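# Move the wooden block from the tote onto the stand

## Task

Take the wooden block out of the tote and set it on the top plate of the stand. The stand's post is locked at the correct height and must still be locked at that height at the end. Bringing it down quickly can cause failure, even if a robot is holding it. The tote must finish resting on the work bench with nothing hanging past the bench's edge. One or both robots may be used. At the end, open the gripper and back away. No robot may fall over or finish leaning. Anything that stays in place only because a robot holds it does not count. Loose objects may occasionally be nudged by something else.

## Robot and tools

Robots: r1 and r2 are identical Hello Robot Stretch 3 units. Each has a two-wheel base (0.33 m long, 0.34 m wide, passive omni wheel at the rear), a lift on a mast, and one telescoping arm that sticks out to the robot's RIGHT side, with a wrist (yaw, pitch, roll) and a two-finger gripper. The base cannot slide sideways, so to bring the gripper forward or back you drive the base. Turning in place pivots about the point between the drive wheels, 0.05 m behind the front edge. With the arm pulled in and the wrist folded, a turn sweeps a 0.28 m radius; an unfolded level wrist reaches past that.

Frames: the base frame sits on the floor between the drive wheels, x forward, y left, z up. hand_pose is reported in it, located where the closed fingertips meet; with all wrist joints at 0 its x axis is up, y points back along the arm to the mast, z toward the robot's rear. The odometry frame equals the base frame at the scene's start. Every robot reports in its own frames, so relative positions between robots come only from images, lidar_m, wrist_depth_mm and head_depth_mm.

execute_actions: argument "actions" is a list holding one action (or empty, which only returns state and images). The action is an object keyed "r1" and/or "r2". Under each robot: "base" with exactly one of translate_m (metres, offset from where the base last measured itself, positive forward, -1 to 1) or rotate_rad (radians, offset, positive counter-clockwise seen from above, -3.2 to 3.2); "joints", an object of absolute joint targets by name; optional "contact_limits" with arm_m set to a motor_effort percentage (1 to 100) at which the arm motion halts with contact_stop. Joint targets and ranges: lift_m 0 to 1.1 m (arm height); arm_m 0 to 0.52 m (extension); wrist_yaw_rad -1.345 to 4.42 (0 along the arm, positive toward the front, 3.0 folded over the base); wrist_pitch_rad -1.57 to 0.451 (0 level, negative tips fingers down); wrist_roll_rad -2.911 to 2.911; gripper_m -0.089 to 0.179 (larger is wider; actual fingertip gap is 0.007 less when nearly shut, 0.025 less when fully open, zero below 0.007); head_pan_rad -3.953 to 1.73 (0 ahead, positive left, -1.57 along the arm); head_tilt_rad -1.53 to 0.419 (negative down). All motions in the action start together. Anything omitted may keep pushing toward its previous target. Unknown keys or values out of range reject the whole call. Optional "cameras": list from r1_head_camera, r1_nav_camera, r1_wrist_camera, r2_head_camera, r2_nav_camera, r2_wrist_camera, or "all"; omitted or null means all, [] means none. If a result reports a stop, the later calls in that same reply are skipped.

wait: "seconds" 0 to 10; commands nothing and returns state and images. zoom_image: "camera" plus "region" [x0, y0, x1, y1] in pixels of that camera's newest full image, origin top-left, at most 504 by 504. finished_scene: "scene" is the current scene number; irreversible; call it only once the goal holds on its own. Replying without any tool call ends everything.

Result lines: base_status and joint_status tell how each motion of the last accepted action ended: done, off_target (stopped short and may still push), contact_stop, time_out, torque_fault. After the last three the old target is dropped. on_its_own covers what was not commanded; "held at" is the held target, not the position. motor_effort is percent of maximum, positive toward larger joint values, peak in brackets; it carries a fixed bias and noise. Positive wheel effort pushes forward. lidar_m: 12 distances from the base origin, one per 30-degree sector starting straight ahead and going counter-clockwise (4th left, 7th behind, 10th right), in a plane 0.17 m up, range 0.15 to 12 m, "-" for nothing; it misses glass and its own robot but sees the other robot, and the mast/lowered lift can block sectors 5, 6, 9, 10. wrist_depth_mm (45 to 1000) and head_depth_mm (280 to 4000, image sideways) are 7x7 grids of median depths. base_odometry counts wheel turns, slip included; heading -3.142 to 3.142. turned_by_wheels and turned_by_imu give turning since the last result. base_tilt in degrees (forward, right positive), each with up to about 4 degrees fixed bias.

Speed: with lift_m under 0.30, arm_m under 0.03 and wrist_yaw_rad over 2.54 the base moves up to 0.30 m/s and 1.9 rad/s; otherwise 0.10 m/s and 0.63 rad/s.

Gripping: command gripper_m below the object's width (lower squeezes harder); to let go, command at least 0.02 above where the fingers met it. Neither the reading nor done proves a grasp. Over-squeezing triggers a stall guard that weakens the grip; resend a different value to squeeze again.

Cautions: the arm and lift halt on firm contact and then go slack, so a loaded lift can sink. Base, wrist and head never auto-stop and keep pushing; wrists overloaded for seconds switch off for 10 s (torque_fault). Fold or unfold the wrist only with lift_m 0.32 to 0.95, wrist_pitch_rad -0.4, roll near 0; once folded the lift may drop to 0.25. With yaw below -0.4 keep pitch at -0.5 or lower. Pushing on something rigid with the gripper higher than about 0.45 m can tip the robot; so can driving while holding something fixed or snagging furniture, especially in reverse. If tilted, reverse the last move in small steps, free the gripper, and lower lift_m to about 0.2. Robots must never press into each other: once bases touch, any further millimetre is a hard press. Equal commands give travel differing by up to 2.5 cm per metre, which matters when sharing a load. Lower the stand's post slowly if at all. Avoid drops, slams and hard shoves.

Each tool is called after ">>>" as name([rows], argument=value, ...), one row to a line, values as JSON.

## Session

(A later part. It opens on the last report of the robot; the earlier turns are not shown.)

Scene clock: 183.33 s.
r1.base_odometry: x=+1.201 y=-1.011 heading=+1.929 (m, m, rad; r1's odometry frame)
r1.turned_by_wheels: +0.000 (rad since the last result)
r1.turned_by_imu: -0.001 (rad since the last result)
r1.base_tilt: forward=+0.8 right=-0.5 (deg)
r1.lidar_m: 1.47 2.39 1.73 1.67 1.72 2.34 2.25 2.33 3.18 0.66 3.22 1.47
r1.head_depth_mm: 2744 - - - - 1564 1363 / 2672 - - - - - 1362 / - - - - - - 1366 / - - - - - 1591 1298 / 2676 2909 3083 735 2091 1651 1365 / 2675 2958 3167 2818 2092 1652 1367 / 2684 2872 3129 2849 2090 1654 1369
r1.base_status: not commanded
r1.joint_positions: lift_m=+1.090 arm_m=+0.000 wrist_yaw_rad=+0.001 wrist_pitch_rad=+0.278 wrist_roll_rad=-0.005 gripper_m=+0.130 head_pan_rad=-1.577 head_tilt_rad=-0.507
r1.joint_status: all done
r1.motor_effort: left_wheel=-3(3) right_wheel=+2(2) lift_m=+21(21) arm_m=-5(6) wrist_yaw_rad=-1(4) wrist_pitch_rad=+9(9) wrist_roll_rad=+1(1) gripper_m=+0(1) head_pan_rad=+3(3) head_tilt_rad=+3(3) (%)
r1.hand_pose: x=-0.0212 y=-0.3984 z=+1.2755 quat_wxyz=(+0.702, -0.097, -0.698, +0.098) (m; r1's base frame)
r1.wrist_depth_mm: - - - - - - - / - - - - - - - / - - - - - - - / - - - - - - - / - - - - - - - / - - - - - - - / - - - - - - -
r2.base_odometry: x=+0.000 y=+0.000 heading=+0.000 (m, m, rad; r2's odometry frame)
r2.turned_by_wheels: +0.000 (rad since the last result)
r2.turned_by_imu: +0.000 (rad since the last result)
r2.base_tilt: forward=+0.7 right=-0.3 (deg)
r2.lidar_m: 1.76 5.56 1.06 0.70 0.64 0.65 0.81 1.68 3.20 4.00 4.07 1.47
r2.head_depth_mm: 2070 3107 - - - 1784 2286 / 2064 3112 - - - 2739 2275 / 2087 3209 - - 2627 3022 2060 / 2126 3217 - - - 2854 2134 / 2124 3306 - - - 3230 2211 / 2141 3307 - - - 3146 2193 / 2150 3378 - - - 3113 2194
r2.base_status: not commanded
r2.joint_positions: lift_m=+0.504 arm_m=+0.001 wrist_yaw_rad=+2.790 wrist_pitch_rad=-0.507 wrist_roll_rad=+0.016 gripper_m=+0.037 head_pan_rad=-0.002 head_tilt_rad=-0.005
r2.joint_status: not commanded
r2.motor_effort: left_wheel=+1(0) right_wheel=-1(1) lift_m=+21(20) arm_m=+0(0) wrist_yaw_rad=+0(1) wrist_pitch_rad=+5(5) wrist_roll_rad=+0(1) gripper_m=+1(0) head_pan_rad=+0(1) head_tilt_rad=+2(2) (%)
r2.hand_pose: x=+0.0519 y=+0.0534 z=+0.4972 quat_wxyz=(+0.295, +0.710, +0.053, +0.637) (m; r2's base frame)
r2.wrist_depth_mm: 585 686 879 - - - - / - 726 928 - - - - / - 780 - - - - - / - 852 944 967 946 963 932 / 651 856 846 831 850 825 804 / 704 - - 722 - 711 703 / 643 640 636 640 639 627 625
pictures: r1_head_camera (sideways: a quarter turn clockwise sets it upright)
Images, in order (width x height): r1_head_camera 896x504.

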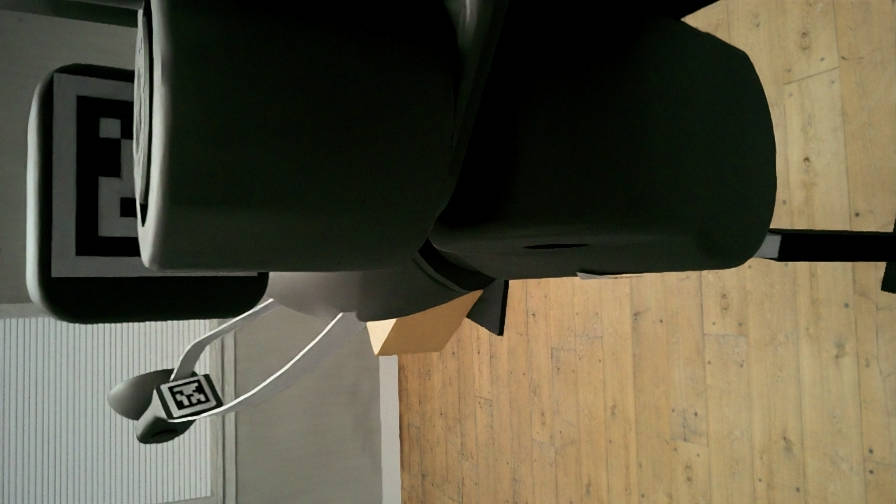

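Move away and check.

>>> execute_actions([
  {"r1":{"base":{"translate_m":0.5},"joints":{"head_pan_rad":-2.0,"head_tilt_rad":-0.4}}},
], cameras=["r1_nav_camera","r1_head_camera"])

Scene clock: 193.47 s.
r1.base_odometry: x=+1.025 y=-0.543 heading=+1.929 (m, m, rad; r1's odometry frame)
r1.turned_by_wheels: +0.000 (rad since the last result)
r1.turned_by_imu: +0.000 (rad since the last result)
r1.base_tilt: forward=+0.8 right=-0.5 (deg)
r1.lidar_m: 2.38 2.40 1.74 1.67 1.73 2.34 2.74 2.84 0.85 3.12 1.37 0.99
r1.head_depth_mm: 3356 - - - 2670 - 1436 / 3357 - - - - - 1396 / 3243 - - - - - - / 3035 - - - - - - / 2897 - - - - - 1433 / 2796 - - - - - - / 2691 2794 - - - - -
r1.base_status: done
r1.joint_positions: lift_m=+1.090 arm_m=+0.000 wrist_yaw_rad=+0.001 wrist_pitch_rad=+0.278 wrist_roll_rad=-0.005 gripper_m=+0.130 head_pan_rad=-1.993 head_tilt_rad=-0.409
r1.joint_status: all done
r1.motor_effort: left_wheel=-3(3) right_wheel=+2(6) lift_m=+21(21) arm_m=-5(5) wrist_yaw_rad=-2(1) wrist_pitch_rad=+9(9) wrist_roll_rad=+1(1) gripper_m=-1(1) head_pan_rad=-3(20) head_tilt_rad=+4(16) (%)
r1.hand_pose: x=-0.0212 y=-0.3984 z=+1.2755 quat_wxyz=(+0.702, -0.097, -0.698, +0.098) (m; r1's base frame)
r1.wrist_depth_mm: - - - - - - - / - - - - - - - / - - - - - - - / - - - - - - - / - - - - - - - / - - - - - - - / - - - - - - -
r2.base_odometry: x=+0.000 y=+0.000 heading=+0.000 (m, m, rad; r2's odometry frame)
r2.turned_by_wheels: +0.000 (rad since the last result)
r2.turned_by_imu: -0.001 (rad since the last result)
r2.base_tilt: forward=+0.4 right=-0.2 (deg)
r2.lidar_m: 1.76 4.91 1.06 0.70 0.64 0.65 0.81 1.68 3.21 4.00 4.07 1.47
r2.head_depth_mm: 2049 3103 - - - 1786 2275 / 2062 3100 - - - 2751 2270 / 2096 3156 - - 2640 3052 2061 / 2083 3239 - - - 2838 2141 / 2109 3228 - - - 3179 2180 / 2130 3292 - - - 3139 2186 / 2142 3319 - - - 3145 2166
r2.base_status: not commanded
r2.joint_positions: lift_m=+0.504 arm_m=+0.001 wrist_yaw_rad=+2.790 wrist_pitch_rad=-0.507 wrist_roll_rad=+0.016 gripper_m=+0.037 head_pan_rad=-0.002 head_tilt_rad=-0.005
r2.joint_status: not commanded
r2.motor_effort: left_wheel=+1(1) right_wheel=+0(1) lift_m=+20(20) arm_m=+0(0) wrist_yaw_rad=+1(0) wrist_pitch_rad=+5(4) wrist_roll_rad=+0(0) gripper_m=+0(1) head_pan_rad=+0(1) head_tilt_rad=+2(2) (%)
r2.hand_pose: x=+0.0519 y=+0.0534 z=+0.4972 quat_wxyz=(+0.295, +0.710, +0.053, +0.637) (m; r2's base frame)
r2.wrist_depth_mm: 584 685 882 - - - - / - 716 950 - - - - / - 766 - - - - - / - 839 947 980 953 951 955 / 657 844 846 810 836 819 803 / 687 - - 713 - 705 708 / 654 640 637 637 643 629 634
pictures: r1_head_camera (sideways: a quarter turn clockwise sets it upright), r1_nav_camera (sideways: a quarter turn counterclockwise sets it upright)
Images, in order (width x height): r1_head_camera 896x504, r1_nav_camera 672x504.

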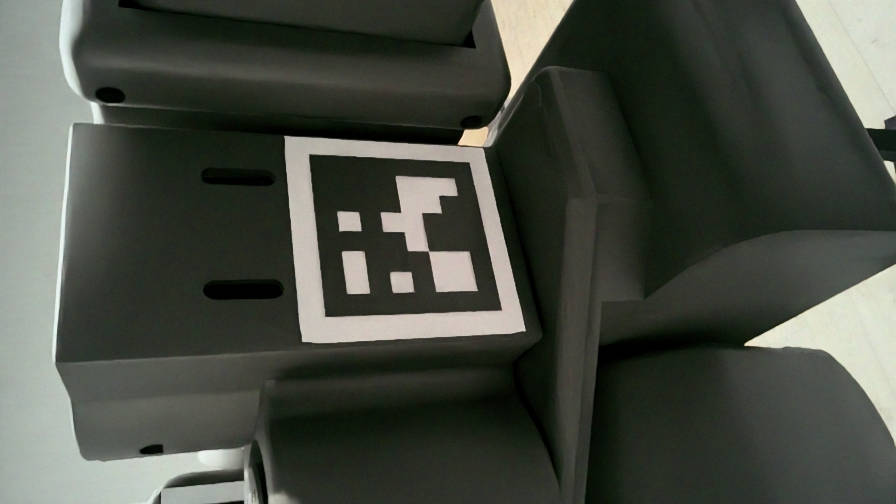

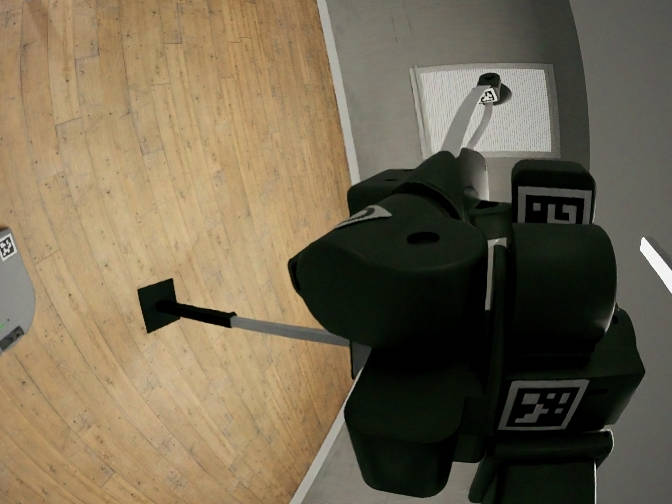

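Occluded; lower the lift to see.

>>> execute_actions([
  {"r1":{"joints":{"lift_m":0.5,"head_tilt_rad":-0.2}}},
], cameras=["r1_head_camera"])

Scene clock: 203.00 s.
r1.base_odometry: x=+1.025 y=-0.543 heading=+1.929 (m, m, rad; r1's odometry frame)
r1.turned_by_wheels: +0.000 (rad since the last result)
r1.turned_by_imu: -0.001 (rad since the last result)
r1.base_tilt: forward=+0.7 right=-0.7 (deg)
r1.lidar_m: 2.37 2.40 1.74 1.67 1.72 2.35 2.75 2.84 0.85 3.11 1.37 0.99
r1.head_depth_mm: 3122 3615 3661 3771 3624 2407 1803 / 3147 3684 3846 3991 874 915 1618 / 3070 3536 3637 3788 861 2423 1788 / 3078 3364 3426 3551 3586 2425 1806 / 3047 3171 3253 3383 3421 2418 1812 / 2937 3042 3125 3187 3256 2422 1809 / 2786 2903 2933 3034 3152 2428 1813
r1.base_status: not commanded
r1.joint_positions: lift_m=+0.500 arm_m=+0.000 wrist_yaw_rad=+0.001 wrist_pitch_rad=+0.278 wrist_roll_rad=-0.005 gripper_m=+0.130 head_pan_rad=-1.993 head_tilt_rad=-0.211
r1.joint_status: all done
r1.motor_effort: left_wheel=-3(2) right_wheel=+2(2) lift_m=+12(19) arm_m=-4(6) wrist_yaw_rad=-2(2) wrist_pitch_rad=+9(9) wrist_roll_rad=+1(1) gripper_m=-1(1) head_pan_rad=-2(2) head_tilt_rad=+5(23) (%)
r1.hand_pose: x=-0.0212 y=-0.3984 z=+0.6862 quat_wxyz=(+0.702, -0.098, -0.698, +0.098) (m; r1's base frame)
r1.wrist_depth_mm: - - - - - - 503 / - - - - - - 559 / - - - - - - - / - - - - - - - / - - - - - - - / - - - - - - - / - - - - - - -
r2.base_odometry: x=+0.000 y=+0.000 heading=+0.000 (m, m, rad; r2's odometry frame)
r2.turned_by_wheels: +0.000 (rad since the last result)
r2.turned_by_imu: -0.001 (rad since the last result)
r2.base_tilt: forward=+0.4 right=-0.2 (deg)
r2.lidar_m: 1.77 5.55 1.06 0.70 0.64 0.65 0.82 1.68 3.19 4.00 4.07 1.47
r2.head_depth_mm: 2049 3078 - - - 1787 2259 / 2044 3126 - - - 2721 2245 / 2090 3123 - - 2606 3054 2069 / 2114 3248 - - - 2874 2143 / 2131 3208 - - - 3221 2202 / 2143 3323 - - - 3202 2201 / 2134 3343 - - - 3114 2184
r2.base_status: not commanded
r2.joint_positions: lift_m=+0.504 arm_m=+0.001 wrist_yaw_rad=+2.790 wrist_pitch_rad=-0.507 wrist_roll_rad=+0.016 gripper_m=+0.037 head_pan_rad=-0.002 head_tilt_rad=-0.005
r2.joint_status: not commanded
r2.motor_effort: left_wheel=+1(1) right_wheel=-1(1) lift_m=+21(20) arm_m=+0(0) wrist_yaw_rad=+1(0) wrist_pitch_rad=+5(5) wrist_roll_rad=+0(0) gripper_m=-1(1) head_pan_rad=+1(0) head_tilt_rad=+2(2) (%)
r2.hand_pose: x=+0.0519 y=+0.0534 z=+0.4972 quat_wxyz=(+0.295, +0.710, +0.053, +0.637) (m; r2's base frame)
r2.wrist_depth_mm: 588 687 879 - - - - / - 715 933 - - - - / - 772 - - - - - / - 842 956 982 955 958 934 / 659 853 853 816 832 813 821 / 704 - - 728 - 712 704 / 650 643 639 641 630 626 625
pictures: r1_head_camera (sideways: a quarter turn clockwise sets it upright)
Images, in order (width x height): r1_head_camera 896x504.

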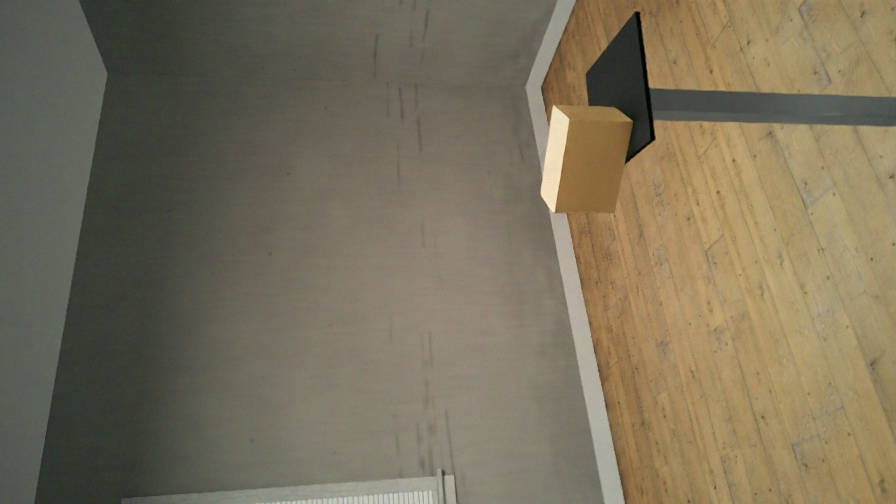

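>>> finished_scene(scene=2)

The scene is finished: the task was done.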